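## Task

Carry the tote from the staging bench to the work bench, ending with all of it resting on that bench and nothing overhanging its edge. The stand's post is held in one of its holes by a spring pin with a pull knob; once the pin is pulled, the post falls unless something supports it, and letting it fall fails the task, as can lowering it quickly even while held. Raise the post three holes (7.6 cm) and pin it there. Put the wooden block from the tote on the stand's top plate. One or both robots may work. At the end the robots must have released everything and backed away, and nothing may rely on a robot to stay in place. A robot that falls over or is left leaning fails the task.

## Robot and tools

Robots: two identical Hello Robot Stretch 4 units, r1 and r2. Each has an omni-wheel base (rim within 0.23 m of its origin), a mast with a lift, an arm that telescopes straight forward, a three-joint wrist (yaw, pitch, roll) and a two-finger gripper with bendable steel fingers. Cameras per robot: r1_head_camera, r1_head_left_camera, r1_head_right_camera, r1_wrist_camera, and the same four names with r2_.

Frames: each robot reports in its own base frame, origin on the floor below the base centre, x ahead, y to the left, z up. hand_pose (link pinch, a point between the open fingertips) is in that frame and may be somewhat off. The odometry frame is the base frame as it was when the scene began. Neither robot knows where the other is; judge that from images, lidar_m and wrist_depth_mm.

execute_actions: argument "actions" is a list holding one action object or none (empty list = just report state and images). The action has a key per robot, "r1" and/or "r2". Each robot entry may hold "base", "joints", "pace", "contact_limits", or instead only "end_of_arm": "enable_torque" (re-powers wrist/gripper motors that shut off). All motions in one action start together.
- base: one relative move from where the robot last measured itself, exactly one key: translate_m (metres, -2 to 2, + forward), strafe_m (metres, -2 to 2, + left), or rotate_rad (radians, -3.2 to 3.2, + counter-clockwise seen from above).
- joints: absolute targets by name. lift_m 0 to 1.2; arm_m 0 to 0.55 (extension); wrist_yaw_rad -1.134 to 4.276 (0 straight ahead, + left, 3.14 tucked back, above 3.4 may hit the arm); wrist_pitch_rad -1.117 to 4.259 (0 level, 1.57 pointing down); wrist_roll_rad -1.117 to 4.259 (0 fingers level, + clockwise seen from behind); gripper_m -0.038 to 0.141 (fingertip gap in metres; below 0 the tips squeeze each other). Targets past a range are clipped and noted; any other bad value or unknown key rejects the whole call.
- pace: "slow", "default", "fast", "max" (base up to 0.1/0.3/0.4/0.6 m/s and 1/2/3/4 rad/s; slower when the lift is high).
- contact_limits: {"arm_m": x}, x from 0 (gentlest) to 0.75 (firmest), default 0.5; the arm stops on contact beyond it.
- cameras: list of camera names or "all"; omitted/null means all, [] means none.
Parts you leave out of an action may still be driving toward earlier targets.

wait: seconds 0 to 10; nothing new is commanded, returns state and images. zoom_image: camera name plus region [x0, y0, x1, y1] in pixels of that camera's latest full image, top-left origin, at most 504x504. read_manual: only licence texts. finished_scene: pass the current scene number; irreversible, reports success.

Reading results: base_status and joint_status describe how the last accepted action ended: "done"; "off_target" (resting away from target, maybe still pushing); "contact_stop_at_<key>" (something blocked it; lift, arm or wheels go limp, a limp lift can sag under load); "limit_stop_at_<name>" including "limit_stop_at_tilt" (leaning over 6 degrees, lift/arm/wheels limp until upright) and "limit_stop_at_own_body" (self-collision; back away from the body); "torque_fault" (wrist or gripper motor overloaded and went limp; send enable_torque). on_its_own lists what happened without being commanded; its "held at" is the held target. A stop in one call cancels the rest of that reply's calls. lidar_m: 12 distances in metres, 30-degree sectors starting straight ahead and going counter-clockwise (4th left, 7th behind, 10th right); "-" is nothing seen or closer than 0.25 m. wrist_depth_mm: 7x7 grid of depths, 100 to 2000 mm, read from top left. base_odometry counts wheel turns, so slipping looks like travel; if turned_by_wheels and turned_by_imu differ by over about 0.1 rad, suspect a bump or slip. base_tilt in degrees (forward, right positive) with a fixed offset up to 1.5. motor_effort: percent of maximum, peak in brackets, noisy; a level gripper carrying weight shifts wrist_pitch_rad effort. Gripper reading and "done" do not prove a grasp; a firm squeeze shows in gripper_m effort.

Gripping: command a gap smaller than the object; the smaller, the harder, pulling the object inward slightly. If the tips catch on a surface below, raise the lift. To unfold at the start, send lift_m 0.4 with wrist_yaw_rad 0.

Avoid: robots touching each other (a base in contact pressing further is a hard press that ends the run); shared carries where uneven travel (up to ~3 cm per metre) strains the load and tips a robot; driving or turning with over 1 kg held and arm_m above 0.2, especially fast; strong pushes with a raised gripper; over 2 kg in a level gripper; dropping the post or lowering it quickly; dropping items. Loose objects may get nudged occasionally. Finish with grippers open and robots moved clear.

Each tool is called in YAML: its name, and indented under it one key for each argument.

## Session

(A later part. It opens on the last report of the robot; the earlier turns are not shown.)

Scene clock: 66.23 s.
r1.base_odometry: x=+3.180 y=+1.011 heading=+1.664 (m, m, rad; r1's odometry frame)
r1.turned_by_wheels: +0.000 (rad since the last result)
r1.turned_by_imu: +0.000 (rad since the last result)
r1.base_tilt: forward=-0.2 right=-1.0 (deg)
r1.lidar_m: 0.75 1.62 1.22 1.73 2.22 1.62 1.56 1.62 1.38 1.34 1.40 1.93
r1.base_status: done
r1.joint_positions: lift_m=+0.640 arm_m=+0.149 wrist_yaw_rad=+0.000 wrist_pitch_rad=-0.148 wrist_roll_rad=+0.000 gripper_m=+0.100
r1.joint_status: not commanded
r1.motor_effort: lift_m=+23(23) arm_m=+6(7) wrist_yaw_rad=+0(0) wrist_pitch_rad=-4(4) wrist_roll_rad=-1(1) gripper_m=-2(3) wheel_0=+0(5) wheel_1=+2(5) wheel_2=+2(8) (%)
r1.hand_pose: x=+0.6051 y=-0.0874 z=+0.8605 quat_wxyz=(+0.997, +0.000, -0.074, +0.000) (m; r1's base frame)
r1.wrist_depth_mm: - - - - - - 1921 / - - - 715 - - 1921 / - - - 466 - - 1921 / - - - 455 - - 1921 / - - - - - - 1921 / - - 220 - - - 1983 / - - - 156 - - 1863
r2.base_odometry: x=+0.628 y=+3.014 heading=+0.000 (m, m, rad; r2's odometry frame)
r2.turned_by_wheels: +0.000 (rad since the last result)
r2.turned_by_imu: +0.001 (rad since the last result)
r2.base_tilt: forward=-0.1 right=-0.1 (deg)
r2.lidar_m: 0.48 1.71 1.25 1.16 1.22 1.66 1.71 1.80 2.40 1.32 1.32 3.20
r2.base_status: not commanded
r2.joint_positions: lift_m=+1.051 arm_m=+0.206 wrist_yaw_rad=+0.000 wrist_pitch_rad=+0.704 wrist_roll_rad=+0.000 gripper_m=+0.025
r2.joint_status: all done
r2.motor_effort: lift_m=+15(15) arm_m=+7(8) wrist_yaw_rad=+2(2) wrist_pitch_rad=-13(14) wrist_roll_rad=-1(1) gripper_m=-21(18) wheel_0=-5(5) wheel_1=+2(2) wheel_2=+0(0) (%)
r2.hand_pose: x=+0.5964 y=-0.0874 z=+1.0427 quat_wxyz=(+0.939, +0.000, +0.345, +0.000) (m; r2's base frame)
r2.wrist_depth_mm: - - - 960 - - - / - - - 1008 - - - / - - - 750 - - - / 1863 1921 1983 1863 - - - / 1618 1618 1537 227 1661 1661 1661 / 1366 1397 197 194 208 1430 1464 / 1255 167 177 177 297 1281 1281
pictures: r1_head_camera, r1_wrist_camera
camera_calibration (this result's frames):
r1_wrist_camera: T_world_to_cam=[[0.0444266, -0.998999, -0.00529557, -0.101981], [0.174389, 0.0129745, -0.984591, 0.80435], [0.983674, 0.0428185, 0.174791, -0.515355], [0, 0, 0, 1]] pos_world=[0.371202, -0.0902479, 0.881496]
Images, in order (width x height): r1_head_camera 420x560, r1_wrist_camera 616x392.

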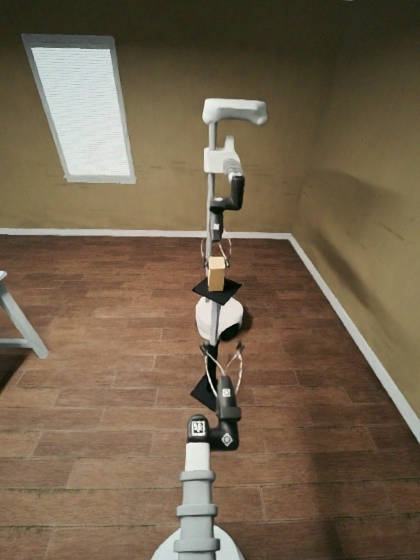

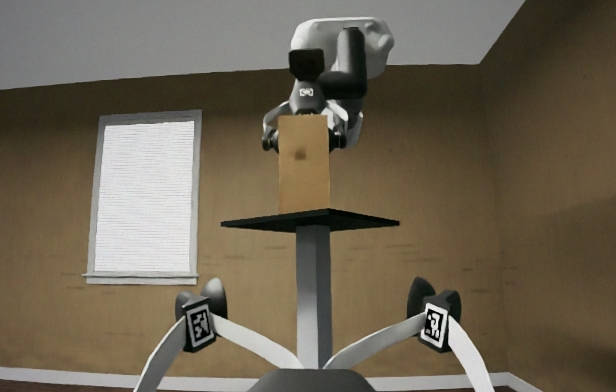

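execute_actions:
  actions:
    - {"r1":{"base":{"translate_m":0.24}},"r2":{"joints":{"lift_m":1.048,"gripper_m":0.11}}}
  cameras: ["r1_wrist_camera","r2_wrist_camera"]

execute_actions:
  actions:
    - {"r2":{"base":{"translate_m":-0.1},"joints":{"arm_m":0.0},"pace":"fast"}}
  cameras: ["r2_wrist_camera","r2_head_left_camera"]

Scene clock: 68.80 s.
r1.base_odometry: x=+3.158 y=+1.250 heading=+1.664 (m, m, rad; r1's odometry frame)
r1.turned_by_wheels: +0.000 (rad since the last result)
r1.turned_by_imu: -0.001 (rad since the last result)
r1.base_tilt: forward=-0.3 right=-1.1 (deg)
r1.lidar_m: 0.50 3.04 1.21 1.17 2.57 1.89 1.79 1.88 1.40 1.34 1.39 0.62
r1.base_status: done
r1.joint_positions: lift_m=+0.640 arm_m=+0.149 wrist_yaw_rad=+0.000 wrist_pitch_rad=-0.148 wrist_roll_rad=+0.000 gripper_m=+0.100
r1.joint_status: not commanded
r1.motor_effort: lift_m=+23(23) arm_m=+6(7) wrist_yaw_rad=+0(0) wrist_pitch_rad=-7(7) wrist_roll_rad=-1(1) gripper_m=-1(2) wheel_0=+0(5) wheel_1=+1(4) wheel_2=+0(12) (%)
r1.hand_pose: x=+0.6051 y=-0.0874 z=+0.8605 quat_wxyz=(+0.997, +0.000, -0.074, +0.000) (m; r1's base frame)
r1.wrist_depth_mm: - - 265 216 315 - 1863 / - - 281 208 - - 1921 / - - 204 154 - - 1921 / - - 265 234 279 - 1983 / - - - 229 - - 1921 / - - 220 224 - - 1921 / - - - 156 - - 1921
r2.base_odometry: x=+0.628 y=+3.014 heading=+0.000 (m, m, rad; r2's odometry frame)
r2.turned_by_wheels: +0.000 (rad since the last result)
r2.turned_by_imu: +0.001 (rad since the last result)
r2.base_tilt: forward=-0.2 right=-0.1 (deg)
r2.lidar_m: 0.47 1.70 1.25 1.17 1.23 1.69 1.71 1.79 2.39 1.34 1.34 3.16
r2.base_status: not commanded
r2.joint_positions: lift_m=+1.048 arm_m=+0.206 wrist_yaw_rad=+0.000 wrist_pitch_rad=+0.702 wrist_roll_rad=+0.000 gripper_m=+0.110
r2.joint_status: all done
r2.motor_effort: lift_m=+16(15) arm_m=+8(7) wrist_yaw_rad=+2(1) wrist_pitch_rad=-7(13) wrist_roll_rad=-1(1) gripper_m=+0(16) wheel_0=-4(4) wheel_1=+2(2) wheel_2=+0(0) (%)
r2.hand_pose: x=+0.5968 y=-0.0874 z=+1.0401 quat_wxyz=(+0.939, +0.000, +0.344, +0.000) (m; r2's base frame)
r2.wrist_depth_mm: - - - - - - - / - - - 788 - - - / - - - 676 - - - / 1808 - 1921 535 - - - / 1708 1661 1576 239 1661 1661 1708 / 1397 1308 212 202 211 1464 1464 / 1229 1205 186 185 301 1281 1281
pictures: r1_wrist_camera, r2_wrist_camera
camera_calibration (this result's frames):
r1_wrist_camera: T_world_to_cam=[[0.0444264, -0.998999, -0.00529551, -0.101981], [0.174389, 0.0129744, -0.984591, 0.804349], [0.983674, 0.0428183, 0.174791, -0.515364], [0, 0, 0, 1]] pos_world=[0.371212, -0.0902479, 0.881496]
r2_wrist_camera: T_world_to_cam=[[-0.0586986, -0.998198, 0.0124694, -0.0797558], [-0.615515, 0.0263555, -0.787684, 1.25402], [0.785936, -0.053911, -0.615953, 0.39136], [0, 0, 0, 1]] pos_world=[0.459604, -0.0915638, 1.22983]
Images, in order (width x height): r1_wrist_camera 616x392, r2_wrist_camera 616x392.

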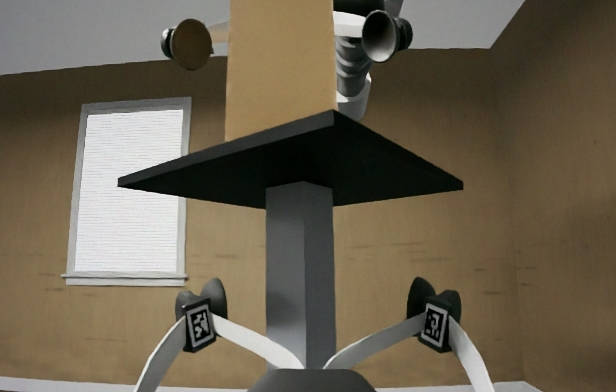

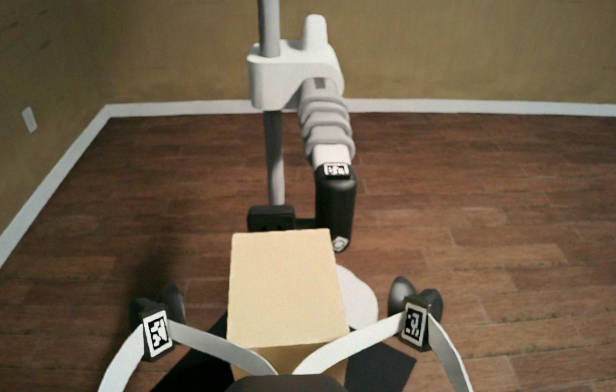

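Scene clock: 70.27 s.
r1.base_odometry: x=+3.158 y=+1.250 heading=+1.664 (m, m, rad; r1's odometry frame)
r1.turned_by_wheels: +0.000 (rad since the last result)
r1.turned_by_imu: +0.000 (rad since the last result)
r1.base_tilt: forward=-0.3 right=-1.1 (deg)
r1.lidar_m: 0.51 3.05 1.20 1.18 2.58 1.89 1.77 1.88 1.40 1.34 1.40 0.60
r1.base_status: not commanded
r1.joint_positions: lift_m=+0.640 arm_m=+0.149 wrist_yaw_rad=+0.000 wrist_pitch_rad=-0.148 wrist_roll_rad=+0.000 gripper_m=+0.100
r1.joint_status: not commanded
r1.motor_effort: lift_m=+23(23) arm_m=+6(6) wrist_yaw_rad=+0(0) wrist_pitch_rad=-6(5) wrist_roll_rad=-1(1) gripper_m=-2(3) wheel_0=+0(0) wheel_1=+1(1) wheel_2=+0(0) (%)
r1.hand_pose: x=+0.6051 y=-0.0874 z=+0.8605 quat_wxyz=(+0.997, +0.000, -0.074, +0.000) (m; r1's base frame)
r1.wrist_depth_mm: - - - 214 - - 1863 / - - - 208 - - 1863 / - - 204 154 - - 1921 / - - 265 232 279 - 1983 / - - - 230 - - 1921 / - - 220 224 - - 1921 / - - - 156 - - 1921
r2.base_odometry: x=+0.528 y=+3.014 heading=+0.000 (m, m, rad; r2's odometry frame)
r2.turned_by_wheels: +0.000 (rad since the last result)
r2.turned_by_imu: +0.001 (rad since the last result)
r2.base_tilt: forward=-0.3 right=+0.1 (deg)
r2.lidar_m: 0.57 1.71 1.24 1.17 1.22 1.67 1.61 1.65 2.26 1.46 1.36 3.22
r2.base_status: done
r2.joint_positions: lift_m=+1.048 arm_m=+0.001 wrist_yaw_rad=+0.000 wrist_pitch_rad=+0.702 wrist_roll_rad=+0.000 gripper_m=+0.110
r2.joint_status: all done
r2.motor_effort: lift_m=+15(16) arm_m=-7(6) wrist_yaw_rad=+3(0) wrist_pitch_rad=-7(7) wrist_roll_rad=-1(1) gripper_m=-3(3) wheel_0=-5(11) wheel_1=-4(9) wheel_2=+3(14) (%)
r2.hand_pose: x=+0.3925 y=-0.0875 z=+1.0401 quat_wxyz=(+0.939, +0.000, +0.344, +0.000) (m; r2's base frame)
r2.wrist_depth_mm: - - - 1025 - - - / - - - 750 - - - / - - - 477 - - - / 1863 1983 1863 488 - - - / 1618 1661 1708 1336 1708 1661 1661 / 1366 1336 1430 1366 211 1464 1430 / 1281 1229 1205 741 1255 1255 1308
pictures: r2_head_left_camera, r2_wrist_camera
camera_calibration (this result's frames):
r2_wrist_camera: T_world_to_cam=[[-0.0589964, -0.99818, 0.0124564, -0.0916849], [-0.615334, 0.0265373, -0.78782, 1.12836], [0.786056, -0.0541434, -0.61578, 0.551749], [0, 0, 0, 1]] pos_world=[0.255206, -0.0915883, 1.22985]
Images, in order (width x height): r2_head_left_camera 420x672, r2_wrist_camera 616x392.

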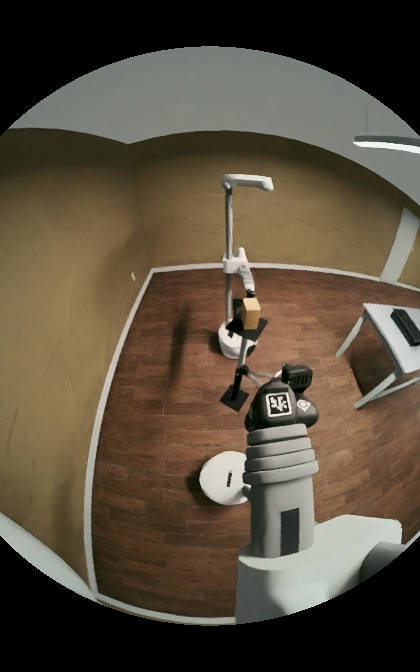

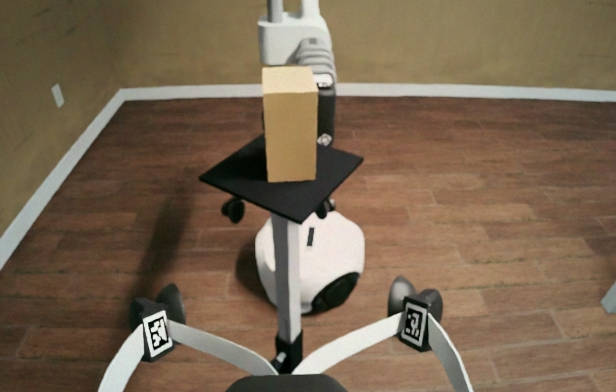

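execute_actions:
  actions:
    - {"r1":{"base":{"strafe_m":0.011},"joints":{"arm_m":0.161,"lift_m":0.672,"gripper_m":0.07},"pace":"slow"},"r2":{"base":{"rotate_rad":-0.62},"joints":{"lift_m":0.6,"wrist_pitch_rad":0,"gripper_m":0.07},"pace":"fast"}}
  cameras: ["r1_wrist_camera"]

execute_actions:
  actions:
    - {"r2":{"base":{"strafe_m":0.42},"joints":{"lift_m":0.32},"pace":"fast"}}
  cameras: ["r2_wrist_camera","r2_head_camera"]

Scene clock: 73.03 s.
r1.base_odometry: x=+3.147 y=+1.249 heading=+1.664 (m, m, rad; r1's odometry frame)
r1.turned_by_wheels: +0.000 (rad since the last result)
r1.turned_by_imu: +0.001 (rad since the last result)
r1.base_tilt: forward=-0.2 right=-1.1 (deg)
r1.lidar_m: 0.53 3.05 1.17 1.16 2.55 1.88 1.78 1.88 1.40 1.35 1.40 1.23
r1.base_status: done
r1.joint_positions: lift_m=+0.672 arm_m=+0.160 wrist_yaw_rad=+0.000 wrist_pitch_rad=-0.148 wrist_roll_rad=+0.000 gripper_m=+0.070
r1.joint_status: all done
r1.motor_effort: lift_m=+24(24) arm_m=+7(6) wrist_yaw_rad=+0(0) wrist_pitch_rad=-6(6) wrist_roll_rad=-1(1) gripper_m=-3(3) wheel_0=+0(5) wheel_1=+2(4) wheel_2=+0(1) (%)
r1.hand_pose: x=+0.6161 y=-0.0874 z=+0.8924 quat_wxyz=(+0.997, +0.000, -0.074, +0.000) (m; r1's base frame)
r1.wrist_depth_mm: - - - 202 1060 - 1921 / - - - 196 - - 1921 / - - - 191 - - 1921 / - - - 186 189 - 1921 / - - - 215 946 - - / - - 221 213 220 - 1983 / - - 676 159 - - 1983
r2.base_odometry: x=+0.528 y=+3.014 heading=-0.619 (m, m, rad; r2's odometry frame)
r2.turned_by_wheels: -0.619 (rad since the last result)
r2.turned_by_imu: -0.615 (rad since the last result)
r2.base_tilt: forward=-0.2 right=-0.2 (deg)
r2.lidar_m: 1.68 0.59 1.88 1.27 1.14 1.18 1.53 1.59 1.64 2.05 2.53 1.35
r2.base_status: done
r2.joint_positions: lift_m=+0.600 arm_m=+0.001 wrist_yaw_rad=+0.000 wrist_pitch_rad=+0.003 wrist_roll_rad=+0.000 gripper_m=+0.070
r2.joint_status: all done
r2.motor_effort: lift_m=+15(15) arm_m=-7(7) wrist_yaw_rad=+1(3) wrist_pitch_rad=-9(11) wrist_roll_rad=-1(1) gripper_m=-4(1) wheel_0=+6(10) wheel_1=+3(8) wheel_2=+4(9) (%)
r2.hand_pose: x=+0.4607 y=-0.0874 z=+0.7777 quat_wxyz=(+1.000, +0.000, +0.001, +0.000) (m; r2's base frame)
r2.wrist_depth_mm: - - - - - - - / - - - - - - - / - - - - - - - / - - - - - - - / - - - - - 1229 1008 / - - - - 216 - - / - 1983 1863 - 1397 - -
pictures: r1_wrist_camera
camera_calibration (this result's frames):
r1_wrist_camera: T_world_to_cam=[[0.0444263, -0.998999, -0.0052953, -0.102298], [0.174389, 0.0129742, -0.984591, 0.833887], [0.983674, 0.0428184, 0.174791, -0.53171], [0, 0, 0, 1]] pos_world=[0.382153, -0.0902479, 0.913434]
Images, in order (width x height): r1_wrist_camera 616x392.

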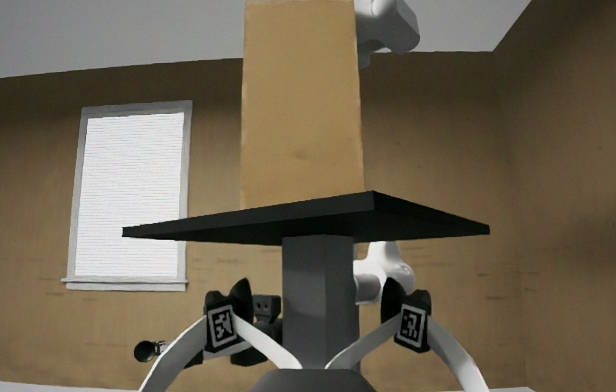

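Scene clock: 75.23 s.
r1.base_odometry: x=+3.147 y=+1.249 heading=+1.664 (m, m, rad; r1's odometry frame)
r1.turned_by_wheels: +0.000 (rad since the last result)
r1.turned_by_imu: +0.001 (rad since the last result)
r1.base_tilt: forward=-0.3 right=-1.0 (deg)
r1.lidar_m: 0.55 3.07 1.16 1.16 2.61 1.89 1.77 1.86 1.42 1.34 1.42 0.73
r1.base_status: not commanded
r1.joint_positions: lift_m=+0.672 arm_m=+0.160 wrist_yaw_rad=+0.000 wrist_pitch_rad=-0.148 wrist_roll_rad=+0.000 gripper_m=+0.070
r1.joint_status: not commanded
r1.motor_effort: lift_m=+24(24) arm_m=+7(7) wrist_yaw_rad=+0(0) wrist_pitch_rad=-7(6) wrist_roll_rad=-1(1) gripper_m=-4(4) wheel_0=+0(0) wheel_1=+2(3) wheel_2=+0(0) (%)
r1.hand_pose: x=+0.6161 y=-0.0874 z=+0.8924 quat_wxyz=(+0.997, +0.000, -0.074, +0.000) (m; r1's base frame)
r1.wrist_depth_mm: - - - 202 - - 1921 / - - - 197 - - 1921 / - - - 191 - - 1921 / - - - 186 187 - 1983 / - - - 213 - - - / - - 221 213 221 - 1983 / - - - 159 - 723 1983
r2.base_odometry: x=+0.772 y=+3.356 heading=-0.619 (m, m, rad; r2's odometry frame)
r2.turned_by_wheels: +0.000 (rad since the last result)
r2.turned_by_imu: +0.000 (rad since the last result)
r2.base_tilt: forward=-0.3 right=+0.0 (deg)
r2.lidar_m: 0.51 0.99 1.39 0.88 0.84 0.84 1.07 1.87 1.89 2.37 1.61 1.65
r2.base_status: done
r2.joint_positions: lift_m=+0.320 arm_m=+0.001 wrist_yaw_rad=+0.000 wrist_pitch_rad=+0.003 wrist_roll_rad=+0.000 gripper_m=+0.070
r2.joint_status: all done
r2.motor_effort: lift_m=+15(15) arm_m=-7(8) wrist_yaw_rad=+1(1) wrist_pitch_rad=-8(9) wrist_roll_rad=-1(1) gripper_m=-4(3) wheel_0=+0(16) wheel_1=-1(12) wheel_2=+0(5) (%)
r2.hand_pose: x=+0.4607 y=-0.0874 z=+0.4977 quat_wxyz=(+1.000, +0.000, +0.001, +0.000) (m; r2's base frame)
r2.wrist_depth_mm: - 917 634 - - - - / - 917 - - - - - / - - - - - - 1499 / - - - - - - - / - - - - - - - / - 1921 1808 1756 216 - 1921 / 1464 788 778 342 1281 1308 1336
pictures: r2_head_camera, r2_wrist_camera
camera_calibration (this result's frames):
r2_wrist_camera: T_world_to_cam=[[-0.0530379, -0.99819, -0.0283382, -0.0633096], [0.0364272, 0.0264253, -0.998987, 0.547898], [0.997928, -0.0540165, 0.0349597, -0.257344], [0, 0, 0, 1]] pos_world=[0.233495, -0.0915742, 0.554545]
Images, in order (width x height): r2_head_camera 420x560, r2_wrist_camera 616x392.

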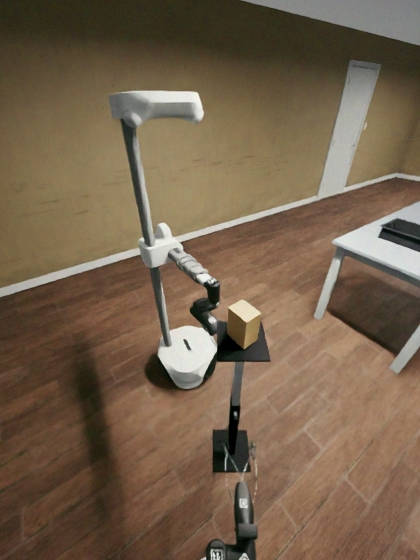

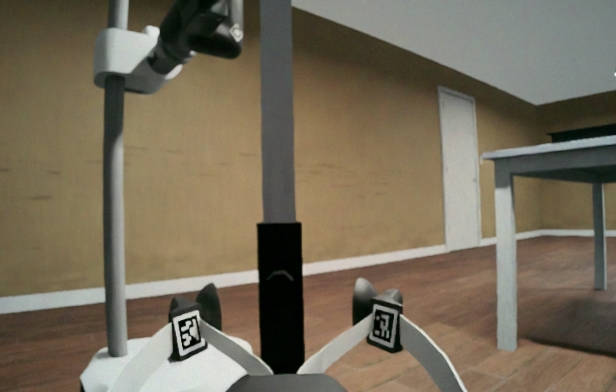

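zoom_image:
  camera: "r2_wrist_camera"
  region: [200, 150, 380, 330]

zoom_image:
  camera: "r2_head_camera"
  region: [190, 370, 290, 490]

Region (200, 150, 380, 330) of r2_wrist_camera's 616x392 image, scaled by 2.800.

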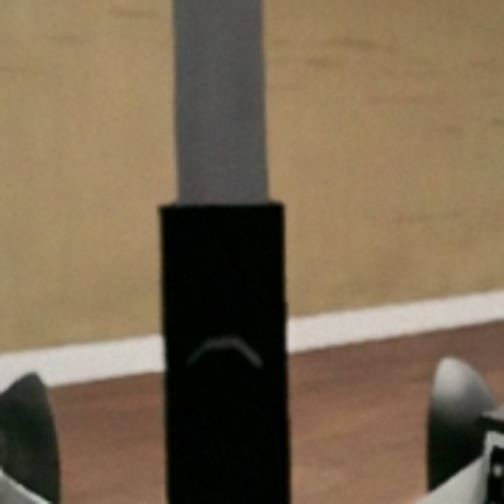

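Region (190, 370, 290, 490) of r2_head_camera's 420x560 image, scaled by 4.200, with more detail than that image has.

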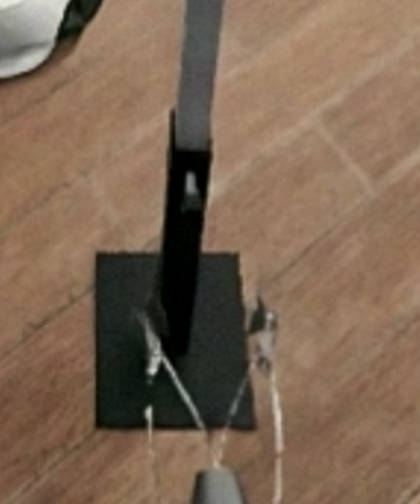

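execute_actions:
  actions:
    - {"r1":{"joints":{"lift_m":0.692},"pace":"slow"},"r2":{"joints":{"arm_m":0.065,"lift_m":0.317,"gripper_m":0.06},"pace":"slow"}}
  cameras: ["r1_wrist_camera","r2_wrist_camera","r2_head_camera","r1_head_camera"]

zoom_image:
  camera: "r2_head_camera"
  region: [200, 380, 280, 460]

Scene clock: 78.03 s.
r1.base_odometry: x=+3.147 y=+1.249 heading=+1.664 (m, m, rad; r1's odometry frame)
r1.turned_by_wheels: +0.000 (rad since the last result)
r1.turned_by_imu: +0.001 (rad since the last result)
r1.base_tilt: forward=-0.4 right=-0.9 (deg)
r1.lidar_m: 0.55 3.02 1.19 1.15 2.54 1.88 1.78 1.86 1.40 1.34 1.41 0.72
r1.base_status: not commanded
r1.joint_positions: lift_m=+0.692 arm_m=+0.160 wrist_yaw_rad=+0.000 wrist_pitch_rad=-0.148 wrist_roll_rad=+0.000 gripper_m=+0.070
r1.joint_status: all done
r1.motor_effort: lift_m=+24(30) arm_m=+7(7) wrist_yaw_rad=+0(0) wrist_pitch_rad=-5(7) wrist_roll_rad=-1(1) gripper_m=-1(2) wheel_0=-1(0) wheel_1=+2(2) wheel_2=+0(0) (%)
r1.hand_pose: x=+0.6161 y=-0.0874 z=+0.9124 quat_wxyz=(+0.997, +0.000, -0.074, +0.000) (m; r1's base frame)
r1.wrist_depth_mm: - - - - - - 1921 / - - - 196 - - 1863 / - - - 191 - - 1921 / - - - 186 - - 1983 / - - 182 182 - - - / - - 222 213 221 - 1921 / - - - 159 - 732 1921
r2.base_odometry: x=+0.772 y=+3.356 heading=-0.619 (m, m, rad; r2's odometry frame)
r2.turned_by_wheels: +0.000 (rad since the last result)
r2.turned_by_imu: +0.001 (rad since the last result)
r2.base_tilt: forward=-0.3 right=+0.0 (deg)
r2.lidar_m: 0.51 0.95 1.38 0.89 0.83 0.85 1.07 1.84 1.90 2.40 1.64 1.64
r2.base_status: not commanded
r2.joint_positions: lift_m=+0.317 arm_m=+0.064 wrist_yaw_rad=+0.000 wrist_pitch_rad=+0.003 wrist_roll_rad=+0.000 gripper_m=+0.060
r2.joint_status: all done
r2.motor_effort: lift_m=+14(13) arm_m=+7(8) wrist_yaw_rad=+1(2) wrist_pitch_rad=-8(8) wrist_roll_rad=-1(1) gripper_m=-7(3) wheel_0=+0(0) wheel_1=-1(1) wheel_2=+0(0) (%)
r2.hand_pose: x=+0.5230 y=-0.0874 z=+0.4948 quat_wxyz=(+1.000, +0.000, +0.001, +0.000) (m; r2's base frame)
r2.wrist_depth_mm: - 798 - - - - - / - - - - - - - / - - - - - - 1397 / - - - - - - - / - - - - - - - / - - 282 285 1661 1808 1921 / 1430 768 281 282 1205 1281 1308
pictures: r1_head_camera, r1_wrist_camera, r2_head_camera, r2_wrist_camera
camera_calibration (this result's frames):
r1_wrist_camera: T_world_to_cam=[[0.0444267, -0.998999, -0.00529551, -0.102192], [0.174389, 0.0129744, -0.984591, 0.853578], [0.983674, 0.0428186, 0.174791, -0.535206], [0, 0, 0, 1]] pos_world=[0.382154, -0.0902479, 0.933433]
r2_wrist_camera: T_world_to_cam=[[-0.0530377, -0.99819, -0.0283381, -0.0600852], [0.0364272, 0.0264252, -0.998987, 0.54269], [0.997928, -0.0540162, 0.0349598, -0.319479], [0, 0, 0, 1]] pos_world=[0.295861, -0.0915742, 0.551607]
Images, in order (width x height): r1_head_camera 420x560, r1_wrist_camera 616x392, r2_head_camera 420x560, r2_wrist_camera 616x392.

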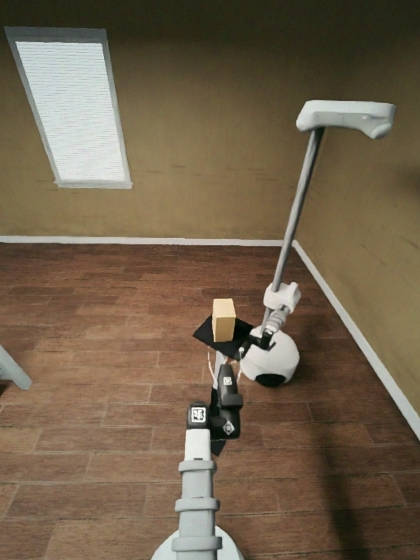

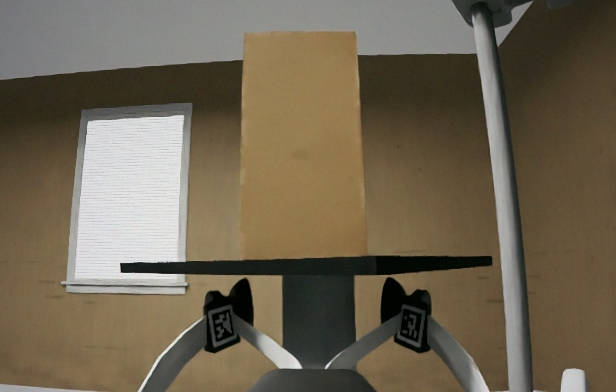

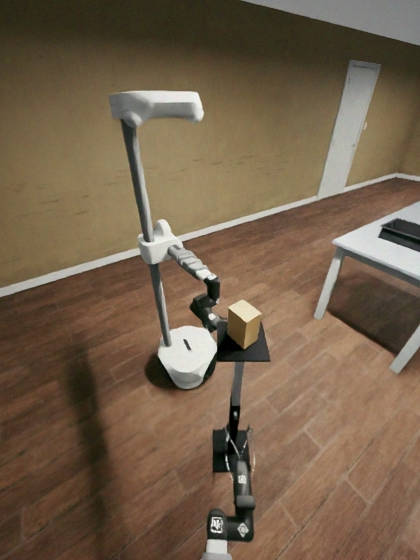

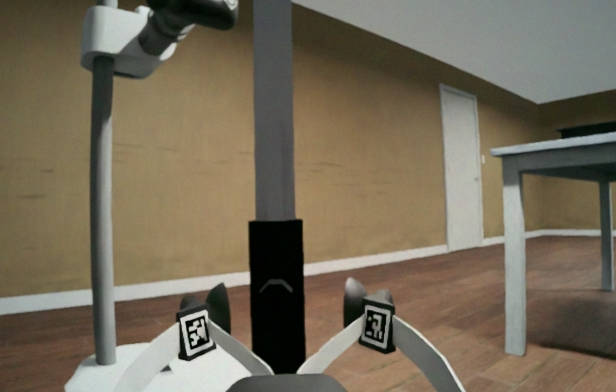

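Region (200, 380, 280, 460) of r2_head_camera's 420x560 image, scaled by 6.300, with more detail than that image has.

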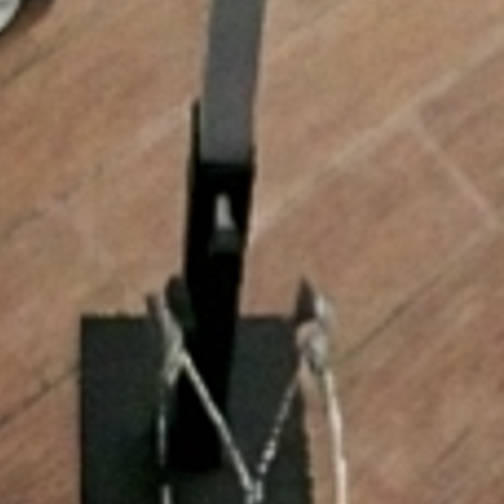

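execute_actions:
  actions:
    - {"r1":{"joints":{"lift_m":0.698},"pace":"slow"},"r2":{"base":{"strafe_m":0.008},"joints":{"arm_m":0.085,"gripper_m":0.045},"pace":"slow"}}
  cameras: ["r1_wrist_camera","r2_wrist_camera","r2_head_camera"]

zoom_image:
  camera: "r2_head_camera"
  region: [200, 380, 280, 460]

Scene clock: 79.50 s.
r1.base_odometry: x=+3.147 y=+1.249 heading=+1.664 (m, m, rad; r1's odometry frame)
r1.turned_by_wheels: +0.000 (rad since the last result)
r1.turned_by_imu: +0.000 (rad since the last result)
r1.base_tilt: forward=-0.6 right=-1.0 (deg)
r1.lidar_m: 0.56 3.03 1.18 1.15 2.57 1.88 1.79 1.88 1.41 1.33 1.41 0.71
r1.base_status: not commanded
r1.joint_positions: lift_m=+0.698 arm_m=+0.160 wrist_yaw_rad=+0.000 wrist_pitch_rad=-0.145 wrist_roll_rad=+0.000 gripper_m=+0.070
r1.joint_status: all done
r1.motor_effort: lift_m=+25(28) arm_m=+7(7) wrist_yaw_rad=+0(0) wrist_pitch_rad=-13(13) wrist_roll_rad=+1(1) gripper_m=-3(3) wheel_0=+0(0) wheel_1=+2(2) wheel_2=+0(0) (%)
r1.hand_pose: x=+0.6162 y=-0.0874 z=+0.9176 quat_wxyz=(+0.997, +0.000, -0.073, +0.000) (m; r1's base frame)
r1.wrist_depth_mm: - - - - - - 1863 / - - - 196 - - 1921 / - - - 191 - - 1921 / - - - 186 - - 1921 / - - - 182 - - - / - - 217 208 211 - 1983 / - - - 158 - - 1863
r2.base_odometry: x=+0.777 y=+3.362 heading=-0.619 (m, m, rad; r2's odometry frame)
r2.turned_by_wheels: +0.000 (rad since the last result)
r2.turned_by_imu: +0.000 (rad since the last result)
r2.base_tilt: forward=-0.1 right=-0.1 (deg)
r2.lidar_m: 0.49 0.98 1.34 0.91 0.83 0.84 1.10 1.86 1.89 2.42 1.64 0.53
r2.base_status: done
r2.joint_positions: lift_m=+0.317 arm_m=+0.084 wrist_yaw_rad=+0.000 wrist_pitch_rad=+0.003 wrist_roll_rad=+0.000 gripper_m=+0.045
r2.joint_status: all done
r2.motor_effort: lift_m=+14(14) arm_m=+8(8) wrist_yaw_rad=+1(1) wrist_pitch_rad=-8(8) wrist_roll_rad=-1(1) gripper_m=-5(5) wheel_0=-6(7) wheel_1=+5(7) wheel_2=+0(3) (%)
r2.hand_pose: x=+0.5431 y=-0.0874 z=+0.4948 quat_wxyz=(+1.000, +0.000, +0.001, +0.000) (m; r2's base frame)
r2.wrist_depth_mm: - 798 - - - - - / - - - - - - - / - - - - - - 1281 / - - - - - - - / - - - 265 - - - / - 1921 264 235 1921 - 1921 / 1397 778 768 264 185 1281 1308
pictures: r1_wrist_camera, r2_head_camera, r2_wrist_camera
camera_calibration (this result's frames):
r1_wrist_camera: T_world_to_cam=[[0.044359, -0.999003, -0.00502962, -0.102372], [0.171942, 0.012594, -0.985027, 0.860533], [0.984108, 0.04283, 0.172329, -0.534222], [0, 0, 0, 1]] pos_world=[0.382312, -0.0902269, 0.939195]
r2_wrist_camera: T_world_to_cam=[[-0.0530378, -0.99819, -0.0283381, -0.0590241], [0.0364273, 0.0264252, -0.998987, 0.541961], [0.997928, -0.0540164, 0.0349598, -0.339442], [0, 0, 0, 1]] pos_world=[0.315866, -0.0915742, 0.551607]
Images, in order (width x height): r1_wrist_camera 616x392, r2_head_camera 420x560, r2_wrist_camera 616x392.

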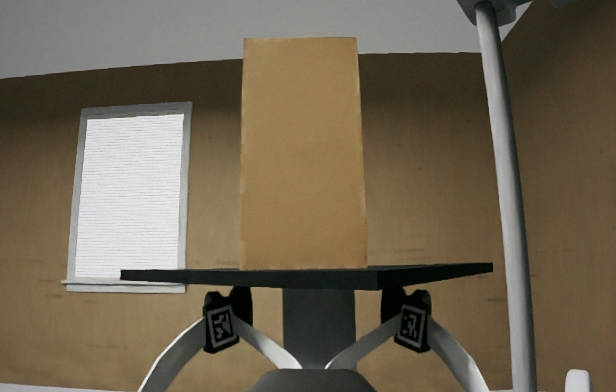

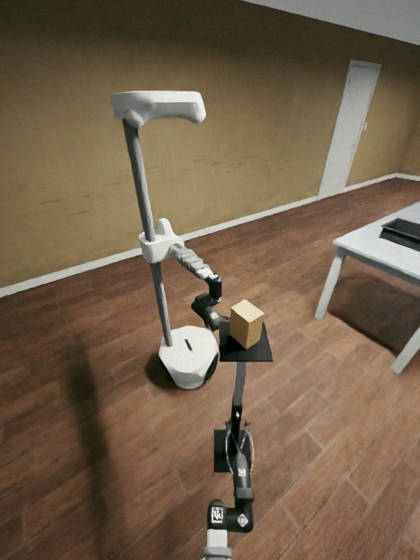

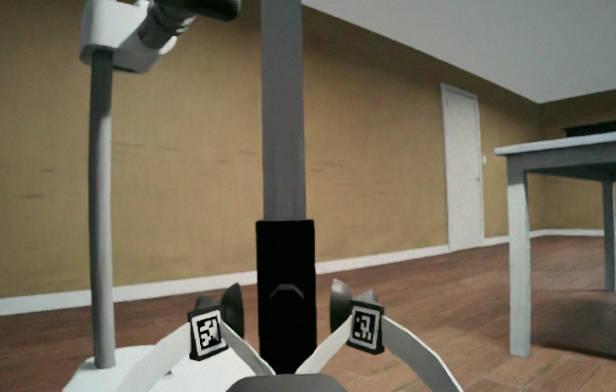

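Region (200, 380, 280, 460) of r2_head_camera's 420x560 image, scaled by 6.300, with more detail than that image has.

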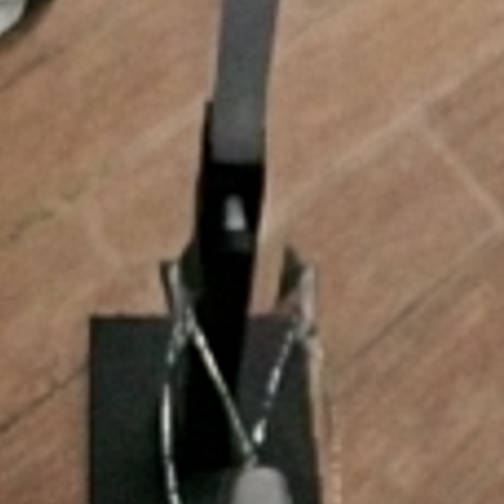

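execute_actions:
  actions:
    - {"r1":{"joints":{"lift_m":0.704},"pace":"slow"},"r2":{"joints":{"arm_m":0.095},"pace":"slow"}}
  cameras: ["r2_wrist_camera"]

execute_actions:
  actions:
    - {"r1":{"joints":{"lift_m":0.707},"pace":"slow"},"r2":{"joints":{"gripper_m":0.02}}}
  cameras: ["r2_wrist_camera"]

Scene clock: 81.67 s.
r1.base_odometry: x=+3.147 y=+1.249 heading=+1.664 (m, m, rad; r1's odometry frame)
r1.turned_by_wheels: +0.000 (rad since the last result)
r1.turned_by_imu: +0.001 (rad since the last result)
r1.base_tilt: forward=-0.4 right=-1.0 (deg)
r1.lidar_m: 0.53 3.05 1.14 1.16 2.58 1.89 1.77 1.86 1.40 1.34 1.41 0.71
r1.base_status: not commanded
r1.joint_positions: lift_m=+0.703 arm_m=+0.160 wrist_yaw_rad=+0.000 wrist_pitch_rad=-0.138 wrist_roll_rad=+0.000 gripper_m=+0.070
r1.joint_status: all done
r1.on_its_own: wrist_pitch_rad is at rest, and its effort (-32) is outside its rest range (-23 to +23)
r1.motor_effort: lift_m=+28(32) arm_m=+7(7) wrist_yaw_rad=+0(0) wrist_pitch_rad=-32(32) wrist_roll_rad=+1(1) gripper_m=-2(2) wheel_0=+0(0) wheel_1=+3(2) wheel_2=+0(0) (%)
r1.hand_pose: x=+0.6164 y=-0.0874 z=+0.9214 quat_wxyz=(+0.998, +0.000, -0.069, +0.000) (m; r1's base frame)
r1.wrist_depth_mm: - - - - - - 1808 / - - - 194 - - 1921 / - - - 190 - - 1921 / - - - 185 - - 1983 / - - - 181 - - - / - - 203 208 190 - 1921 / - - - 156 - - 1921
r2.base_odometry: x=+0.777 y=+3.362 heading=-0.619 (m, m, rad; r2's odometry frame)
r2.turned_by_wheels: +0.000 (rad since the last result)
r2.turned_by_imu: +0.001 (rad since the last result)
r2.base_tilt: forward=-0.3 right=+0.0 (deg)
r2.lidar_m: 0.49 0.97 1.38 0.92 0.83 0.85 1.08 1.86 1.86 2.40 1.64 0.55
r2.base_status: not commanded
r2.joint_positions: lift_m=+0.317 arm_m=+0.094 wrist_yaw_rad=+0.000 wrist_pitch_rad=+0.003 wrist_roll_rad=+0.000 gripper_m=+0.045
r2.joint_status: all done
r2.motor_effort: lift_m=+14(14) arm_m=+7(8) wrist_yaw_rad=+2(2) wrist_pitch_rad=-9(9) wrist_roll_rad=-1(1) gripper_m=-1(4) wheel_0=-6(6) wheel_1=+4(5) wheel_2=+0(0) (%)
r2.hand_pose: x=+0.5530 y=-0.0874 z=+0.4948 quat_wxyz=(+1.000, +0.000, +0.001, +0.000) (m; r2's base frame)
r2.wrist_depth_mm: - 809 - - - - - / - - - - - - - / - - - - - - 1281 / - - - - - - - / - - - 256 - - - / - 1921 254 224 1863 1983 1921 / 1464 778 512 251 186 1336 1281
pictures: r2_wrist_camera
camera_calibration (this result's frames):
r2_wrist_camera: T_world_to_cam=[[-0.0530378, -0.99819, -0.028338, -0.0584938], [0.0364272, 0.0264251, -0.998987, 0.541597], [0.997928, -0.0540163, 0.0349598, -0.349421], [0, 0, 0, 1]] pos_world=[0.325866, -0.0915742, 0.551607]
Images, in order (width x height): r2_wrist_camera 616x392.

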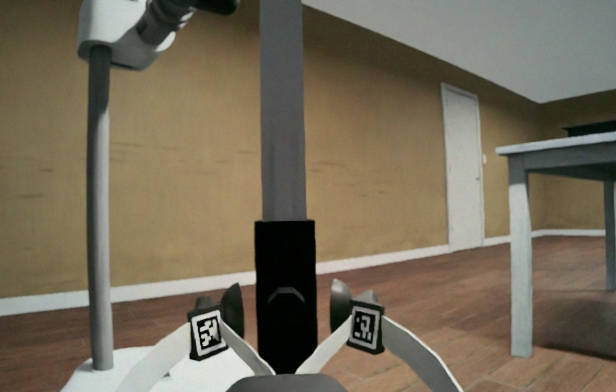

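Scene clock: 82.67 s.
r1.base_odometry: x=+3.147 y=+1.249 heading=+1.664 (m, m, rad; r1's odometry frame)
r1.turned_by_wheels: +0.000 (rad since the last result)
r1.turned_by_imu: +0.000 (rad since the last result)
r1.base_tilt: forward=-0.2 right=-1.0 (deg)
r1.lidar_m: 0.55 3.06 1.19 1.14 2.59 1.88 1.78 1.87 1.42 1.35 1.41 0.74
r1.base_status: not commanded
r1.joint_positions: lift_m=+0.706 arm_m=+0.160 wrist_yaw_rad=+0.000 wrist_pitch_rad=-0.135 wrist_roll_rad=+0.000 gripper_m=+0.070
r1.joint_status: all done
r1.on_its_own: wrist_pitch_rad is at rest, and its effort (-42) is outside its rest range (-23 to +23)
r1.motor_effort: lift_m=+29(30) arm_m=+7(7) wrist_yaw_rad=+0(1) wrist_pitch_rad=-42(45) wrist_roll_rad=+1(1) gripper_m=-3(4) wheel_0=+0(0) wheel_1=+2(2) wheel_2=+0(0) (%)
r1.hand_pose: x=+0.6166 y=-0.0874 z=+0.9234 quat_wxyz=(+0.998, +0.000, -0.067, +0.000) (m; r1's base frame)
r1.wrist_depth_mm: - - - - - - 1921 / - - - 193 - - 1863 / - - - 189 - - 1921 / - - - 185 - - 1983 / - - - 180 - - - / - - 203 206 189 - 1921 / - - - 156 - - 1863
r2.base_odometry: x=+0.777 y=+3.362 heading=-0.619 (m, m, rad; r2's odometry frame)
r2.turned_by_wheels: +0.000 (rad since the last result)
r2.turned_by_imu: +0.000 (rad since the last result)
r2.base_tilt: forward=-0.2 right=-0.1 (deg)
r2.lidar_m: 0.51 0.99 1.36 0.91 0.81 0.85 1.09 1.86 1.89 2.41 1.62 0.55
r2.base_status: not commanded
r2.joint_positions: lift_m=+0.317 arm_m=+0.094 wrist_yaw_rad=+0.000 wrist_pitch_rad=+0.003 wrist_roll_rad=+0.000 gripper_m=+0.020
r2.joint_status: all done
r2.motor_effort: lift_m=+14(14) arm_m=+7(8) wrist_yaw_rad=+3(2) wrist_pitch_rad=-8(8) wrist_roll_rad=-1(1) gripper_m=-3(6) wheel_0=-6(6) wheel_1=+4(5) wheel_2=+0(0) (%)
r2.hand_pose: x=+0.5530 y=-0.0874 z=+0.4948 quat_wxyz=(+1.000, +0.000, +0.001, +0.000) (m; r2's base frame)
r2.wrist_depth_mm: - 798 - - - - - / - - - - - - - / - - - - - - 1308 / - - - - - - - / - - - 255 - - - / - 1921 220 218 - 1983 1863 / 1430 778 186 229 168 1308 1308
pictures: r2_wrist_camera
camera_calibration (this result's frames):
r2_wrist_camera: T_world_to_cam=[[-0.0530376, -0.99819, -0.0283382, -0.0584938], [0.0364272, 0.0264253, -0.998987, 0.541597], [0.997928, -0.0540162, 0.0349597, -0.349421], [0, 0, 0, 1]] pos_world=[0.325866, -0.0915742, 0.551607]
Images, in order (width x height): r2_wrist_camera 616x392.

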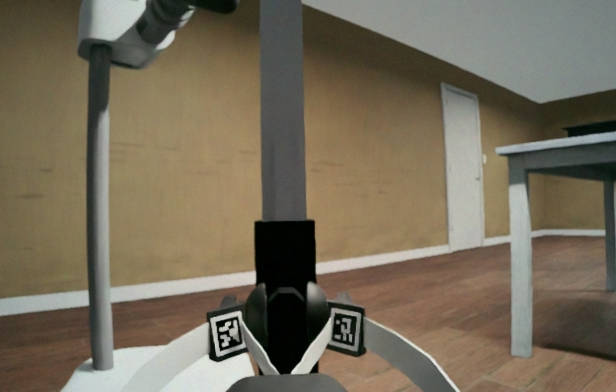

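execute_actions:
  actions:
    - {"r1":{"joints":{"lift_m":0.710},"pace":"slow"}}
  cameras: []

execute_actions:
  actions:
    - {"r1":{"joints":{"lift_m":0.713},"pace":"slow"}}
  cameras: ["r1_wrist_camera"]

Scene clock: 83.40 s.
r1.base_odometry: x=+3.147 y=+1.249 heading=+1.664 (m, m, rad; r1's odometry frame)
r1.turned_by_wheels: +0.000 (rad since the last result)
r1.turned_by_imu: +0.000 (rad since the last result)
r1.base_tilt: forward=-0.4 right=-1.0 (deg)
r1.lidar_m: 0.55 3.06 1.18 1.16 2.57 1.89 1.80 1.88 1.42 1.34 1.41 0.73
r1.base_status: not commanded
r1.joint_positions: lift_m=+0.709 arm_m=+0.160 wrist_yaw_rad=+0.000 wrist_pitch_rad=-0.134 wrist_roll_rad=+0.000 gripper_m=+0.070
r1.joint_status: all done
r1.on_its_own: wrist_pitch_rad is at rest, and its effort (-45) is outside its rest range (-23 to +23)
r1.motor_effort: lift_m=+30(32) arm_m=+7(7) wrist_yaw_rad=+0(0) wrist_pitch_rad=-45(48) wrist_roll_rad=+1(1) gripper_m=-3(4) wheel_0=+0(0) wheel_1=+2(3) wheel_2=+0(0) (%)
r1.hand_pose: x=+0.6166 y=-0.0874 z=+0.9260 quat_wxyz=(+0.998, +0.000, -0.067, +0.000) (m; r1's base frame)
r1.wrist_depth_mm: - - - - - - 1863 / - - - 193 - - 1863 / - - - 189 - - 1921 / - - - 185 - - 1983 / - - - 181 - - - / - - 204 204 189 - 1983 / - - - 156 - - 1863
r2.base_odometry: x=+0.777 y=+3.362 heading=-0.619 (m, m, rad; r2's odometry frame)
r2.turned_by_wheels: +0.000 (rad since the last result)
r2.turned_by_imu: +0.000 (rad since the last result)
r2.base_tilt: forward=-0.1 right=+0.0 (deg)
r2.lidar_m: 0.50 0.98 1.38 0.90 0.82 0.85 1.10 1.86 1.90 2.41 1.64 0.55
r2.base_status: not commanded
r2.joint_positions: lift_m=+0.317 arm_m=+0.094 wrist_yaw_rad=+0.000 wrist_pitch_rad=+0.003 wrist_roll_rad=+0.000 gripper_m=+0.020
r2.joint_status: not commanded
r2.motor_effort: lift_m=+14(14) arm_m=+8(7) wrist_yaw_rad=+1(1) wrist_pitch_rad=-8(8) wrist_roll_rad=-1(1) gripper_m=-5(8) wheel_0=-6(6) wheel_1=+5(4) wheel_2=+0(0) (%)
r2.hand_pose: x=+0.5530 y=-0.0874 z=+0.4948 quat_wxyz=(+1.000, +0.000, +0.001, +0.000) (m; r2's base frame)
r2.wrist_depth_mm: - 798 - - - - - / - - - - - - - / - - - - - - 1281 / - - - - - - - / - - - 255 - - - / - 1921 219 218 - 1983 1863 / 1464 788 185 229 168 1281 1308
pictures: none
No camera images: the call's "cameras" was empty. Leave "cameras" out to get every camera's image.

Scene clock: 83.93 s.
r1.base_odometry: x=+3.147 y=+1.249 heading=+1.664 (m, m, rad; r1's odometry frame)
r1.turned_by_wheels: +0.000 (rad since the last result)
r1.turned_by_imu: +0.000 (rad since the last result)
r1.base_tilt: forward=-0.3 right=-1.0 (deg)
r1.lidar_m: 0.55 3.06 1.19 1.16 2.57 1.89 1.79 1.87 1.41 1.34 1.41 0.74
r1.base_status: not commanded
r1.joint_positions: lift_m=+0.712 arm_m=+0.160 wrist_yaw_rad=+0.000 wrist_pitch_rad=-0.130 wrist_roll_rad=+0.000 gripper_m=+0.070
r1.joint_status: all done
r1.on_its_own: wrist_pitch_rad is at rest, and its effort (-55) is outside its rest range (-23 to +23)
r1.motor_effort: lift_m=+31(30) arm_m=+6(7) wrist_yaw_rad=+1(2) wrist_pitch_rad=-55(55) wrist_roll_rad=+1(1) gripper_m=-5(3) wheel_0=+0(0) wheel_1=+3(2) wheel_2=+0(0) (%)
r1.hand_pose: x=+0.6167 y=-0.0875 z=+0.9279 quat_wxyz=(+0.998, +0.000, -0.065, +0.000) (m; r1's base frame)
r1.wrist_depth_mm: - - - - - - 1863 / - - - 193 - - 1863 / - - - 189 - - 1921 / - - - 185 - - 1921 / - - - 180 - - - / - - 196 204 187 - 1921 / - - - 177 - - -
r2.base_odometry: x=+0.777 y=+3.362 heading=-0.619 (m, m, rad; r2's odometry frame)
r2.turned_by_wheels: +0.000 (rad since the last result)
r2.turned_by_imu: +0.000 (rad since the last result)
r2.base_tilt: forward=-0.3 right=+0.0 (deg)
r2.lidar_m: 0.51 0.98 1.39 0.92 0.82 0.86 1.08 1.87 1.90 2.39 1.66 0.55
r2.base_status: not commanded
r2.joint_positions: lift_m=+0.317 arm_m=+0.094 wrist_yaw_rad=+0.000 wrist_pitch_rad=+0.003 wrist_roll_rad=+0.000 gripper_m=+0.020
r2.joint_status: not commanded
r2.motor_effort: lift_m=+14(15) arm_m=+8(8) wrist_yaw_rad=+2(3) wrist_pitch_rad=-8(8) wrist_roll_rad=-1(1) gripper_m=-6(2) wheel_0=-6(6) wheel_1=+5(4) wheel_2=+0(0) (%)
r2.hand_pose: x=+0.5530 y=-0.0874 z=+0.4948 quat_wxyz=(+1.000, +0.000, +0.001, +0.000) (m; r2's base frame)
r2.wrist_depth_mm: - 809 - - - - - / - - - - - - - / - - - - - - 1281 / - - - - - - - / - - - 257 - - - / - 1983 220 218 - 1983 1863 / 1397 778 186 229 168 1281 1308
pictures: r1_wrist_camera
camera_calibration (this result's frames):
r1_wrist_camera: T_world_to_cam=[[0.0438987, -0.999021, -0.00540799, -0.10181], [0.157341, 0.0122593, -0.987468, 0.881843], [0.986568, 0.0424977, 0.157725, -0.52454], [0, 0, 0, 1]] pos_world=[0.383214, -0.0902295, 0.952974]
Images, in order (width x height): r1_wrist_camera 616x392.

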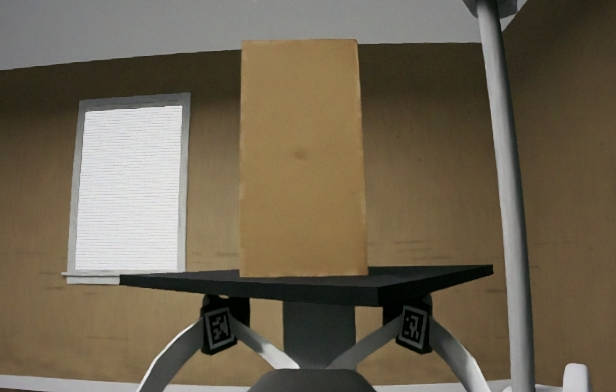

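execute_actions:
  actions:
    - {"r1":{"joints":{"lift_m":0.7075},"pace":"slow"},"r2":{"joints":{"gripper_m":-0.015}}}
  cameras: ["r2_wrist_camera"]

execute_actions:
  actions:
    - {"r2":{"joints":{"arm_m":0.085},"pace":"slow"}}
  cameras: ["r2_wrist_camera","r2_head_camera"]

zoom_image:
  camera: "r2_head_camera"
  region: [200, 380, 280, 460]

Scene clock: 85.30 s.
r1.base_odometry: x=+3.147 y=+1.249 heading=+1.664 (m, m, rad; r1's odometry frame)
r1.turned_by_wheels: +0.000 (rad since the last result)
r1.turned_by_imu: +0.000 (rad since the last result)
r1.base_tilt: forward=-0.2 right=-1.0 (deg)
r1.lidar_m: 0.54 3.02 1.18 1.16 2.59 1.90 1.80 1.86 1.39 1.34 1.39 0.69
r1.base_status: not commanded
r1.joint_positions: lift_m=+0.707 arm_m=+0.160 wrist_yaw_rad=+0.000 wrist_pitch_rad=-0.135 wrist_roll_rad=+0.000 gripper_m=+0.070
r1.joint_status: all done
r1.on_its_own: wrist_pitch_rad is at rest, and its effort (-42) is outside its rest range (-23 to +23)
r1.motor_effort: lift_m=+21(32) arm_m=+7(7) wrist_yaw_rad=+1(1) wrist_pitch_rad=-42(55) wrist_roll_rad=+1(1) gripper_m=-3(4) wheel_0=+0(0) wheel_1=+2(2) wheel_2=+0(0) (%)
r1.hand_pose: x=+0.6165 y=-0.0875 z=+0.9246 quat_wxyz=(+0.998, +0.000, -0.068, +0.000) (m; r1's base frame)
r1.wrist_depth_mm: - - - - - - 1863 / - - - 194 - - 1921 / - - - 189 - - 1921 / - - - 185 - - 1921 / - - - 181 - - - / - - 204 206 189 - 1921 / - - - 157 - - 1863
r2.base_odometry: x=+0.777 y=+3.362 heading=-0.619 (m, m, rad; r2's odometry frame)
r2.turned_by_wheels: +0.000 (rad since the last result)
r2.turned_by_imu: +0.001 (rad since the last result)
r2.base_tilt: forward=-0.1 right=-0.1 (deg)
r2.lidar_m: 0.51 0.97 1.39 0.90 0.81 0.83 1.11 1.86 1.90 2.42 1.63 0.55
r2.base_status: not commanded
r2.joint_positions: lift_m=+0.317 arm_m=+0.094 wrist_yaw_rad=+0.003 wrist_pitch_rad=+0.003 wrist_roll_rad=+0.000 gripper_m=-0.014
r2.joint_status: all done
r2.motor_effort: lift_m=+15(14) arm_m=+4(7) wrist_yaw_rad=-6(6) wrist_pitch_rad=-10(9) wrist_roll_rad=-1(1) gripper_m=-21(24) wheel_0=-6(6) wheel_1=+4(5) wheel_2=+0(0) (%)
r2.hand_pose: x=+0.5541 y=-0.0865 z=+0.4946 quat_wxyz=(+1.000, +0.000, +0.002, +0.002) (m; r2's base frame)
r2.wrist_depth_mm: - 809 - - - - - / - - - - - - - / - - - - - - 1281 / - - - 264 - - - / - - - 254 - - - / - 1983 1756 210 - 1983 1921 / 1464 155 179 252 176 1308 1308
pictures: r2_wrist_camera
camera_calibration (this result's frames):
r2_wrist_camera: T_world_to_cam=[[-0.0498782, -0.998354, -0.0283096, -0.0593077], [0.0358057, 0.0265392, -0.999006, 0.541744], [0.998113, -0.0508422, 0.034423, -0.349929], [0, 0, 0, 1]] pos_world=[0.326913, -0.0913787, 0.551572]
Images, in order (width x height): r2_wrist_camera 616x392.

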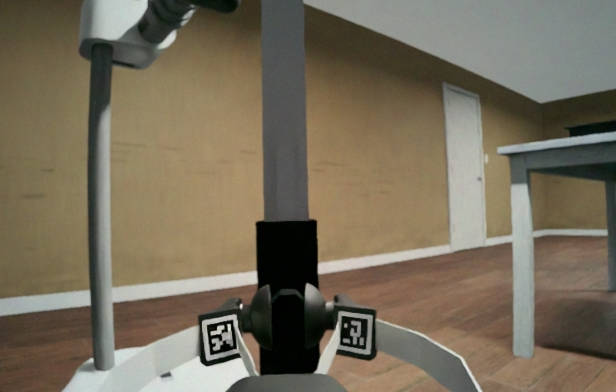

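Scene clock: 86.20 s.
r1.base_odometry: x=+3.147 y=+1.249 heading=+1.664 (m, m, rad; r1's odometry frame)
r1.turned_by_wheels: +0.000 (rad since the last result)
r1.turned_by_imu: +0.000 (rad since the last result)
r1.base_tilt: forward=-0.3 right=-1.0 (deg)
r1.lidar_m: 0.55 3.01 1.19 1.16 2.55 1.88 1.79 1.87 1.42 1.34 1.41 0.74
r1.base_status: not commanded
r1.joint_positions: lift_m=+0.707 arm_m=+0.160 wrist_yaw_rad=+0.000 wrist_pitch_rad=-0.135 wrist_roll_rad=+0.000 gripper_m=+0.070
r1.joint_status: not commanded
r1.on_its_own: wrist_pitch_rad is at rest, and its effort (-42) is outside its rest range (-23 to +23)
r1.motor_effort: lift_m=+21(22) arm_m=+7(7) wrist_yaw_rad=+1(1) wrist_pitch_rad=-42(42) wrist_roll_rad=+1(1) gripper_m=-1(2) wheel_0=+0(1) wheel_1=+2(2) wheel_2=+0(0) (%)
r1.hand_pose: x=+0.6165 y=-0.0875 z=+0.9246 quat_wxyz=(+0.998, +0.000, -0.068, +0.000) (m; r1's base frame)
r1.wrist_depth_mm: - - - - - - 1808 / - - - 195 - - 1983 / - - - 190 - - 1921 / - - - 185 - - 1983 / - - - 181 - - - / - - 203 206 189 - 1921 / - - - 156 - - 1921
r2.base_odometry: x=+0.777 y=+3.362 heading=-0.619 (m, m, rad; r2's odometry frame)
r2.turned_by_wheels: +0.000 (rad since the last result)
r2.turned_by_imu: +0.000 (rad since the last result)
r2.base_tilt: forward=-0.1 right=-0.1 (deg)
r2.lidar_m: 0.50 0.99 1.37 0.90 0.83 0.84 1.10 1.85 1.91 2.38 1.65 0.54
r2.base_status: not commanded
r2.joint_positions: lift_m=+0.317 arm_m=+0.087 wrist_yaw_rad=+0.004 wrist_pitch_rad=+0.003 wrist_roll_rad=+0.000 gripper_m=-0.014
r2.joint_status: all done
r2.motor_effort: lift_m=+14(14) arm_m=-12(9) wrist_yaw_rad=-8(9) wrist_pitch_rad=-11(10) wrist_roll_rad=-1(1) gripper_m=-23(23) wheel_0=-6(6) wheel_1=+4(4) wheel_2=+0(0) (%)
r2.hand_pose: x=+0.5467 y=-0.0864 z=+0.4946 quat_wxyz=(+1.000, +0.000, +0.002, +0.002) (m; r2's base frame)
r2.wrist_depth_mm: - 809 - - - - - / - - - - - - - / - - - - - - 1281 / - - - - - - - / - - - 262 - - - / - 1983 1921 209 - - 1921 / 1430 768 177 258 174 1281 1281
pictures: r2_head_camera, r2_wrist_camera
camera_calibration (this result's frames):
r2_wrist_camera: T_world_to_cam=[[-0.0493977, -0.998378, -0.028304, -0.0598012], [0.0356857, 0.0265563, -0.99901, 0.542037], [0.998141, -0.0503588, 0.034316, -0.342544], [0, 0, 0, 1]] pos_world=[0.31961, -0.0913488, 0.551563]
Images, in order (width x height): r2_head_camera 420x560, r2_wrist_camera 616x392.

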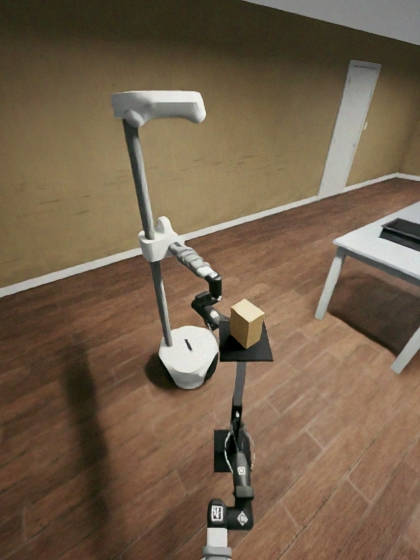

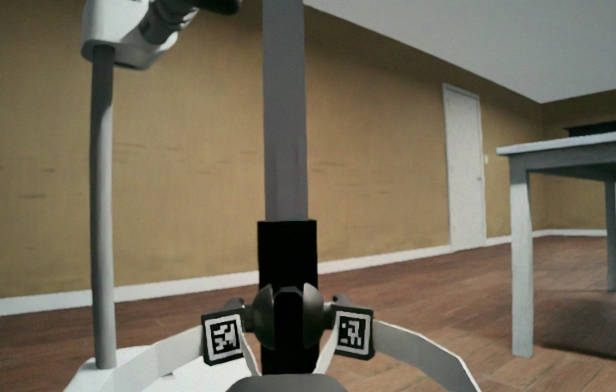

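Region (200, 380, 280, 460) of r2_head_camera's 420x560 image, scaled by 6.300, with more detail than that image has.

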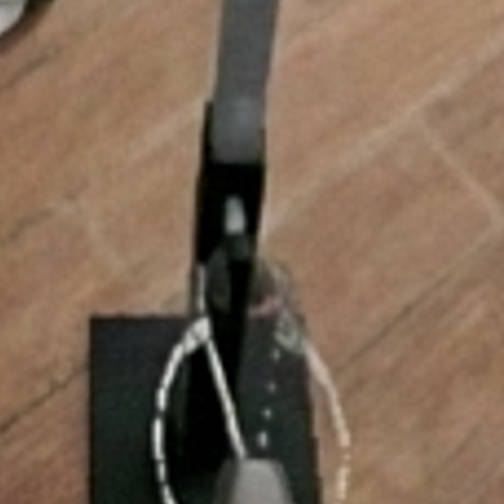

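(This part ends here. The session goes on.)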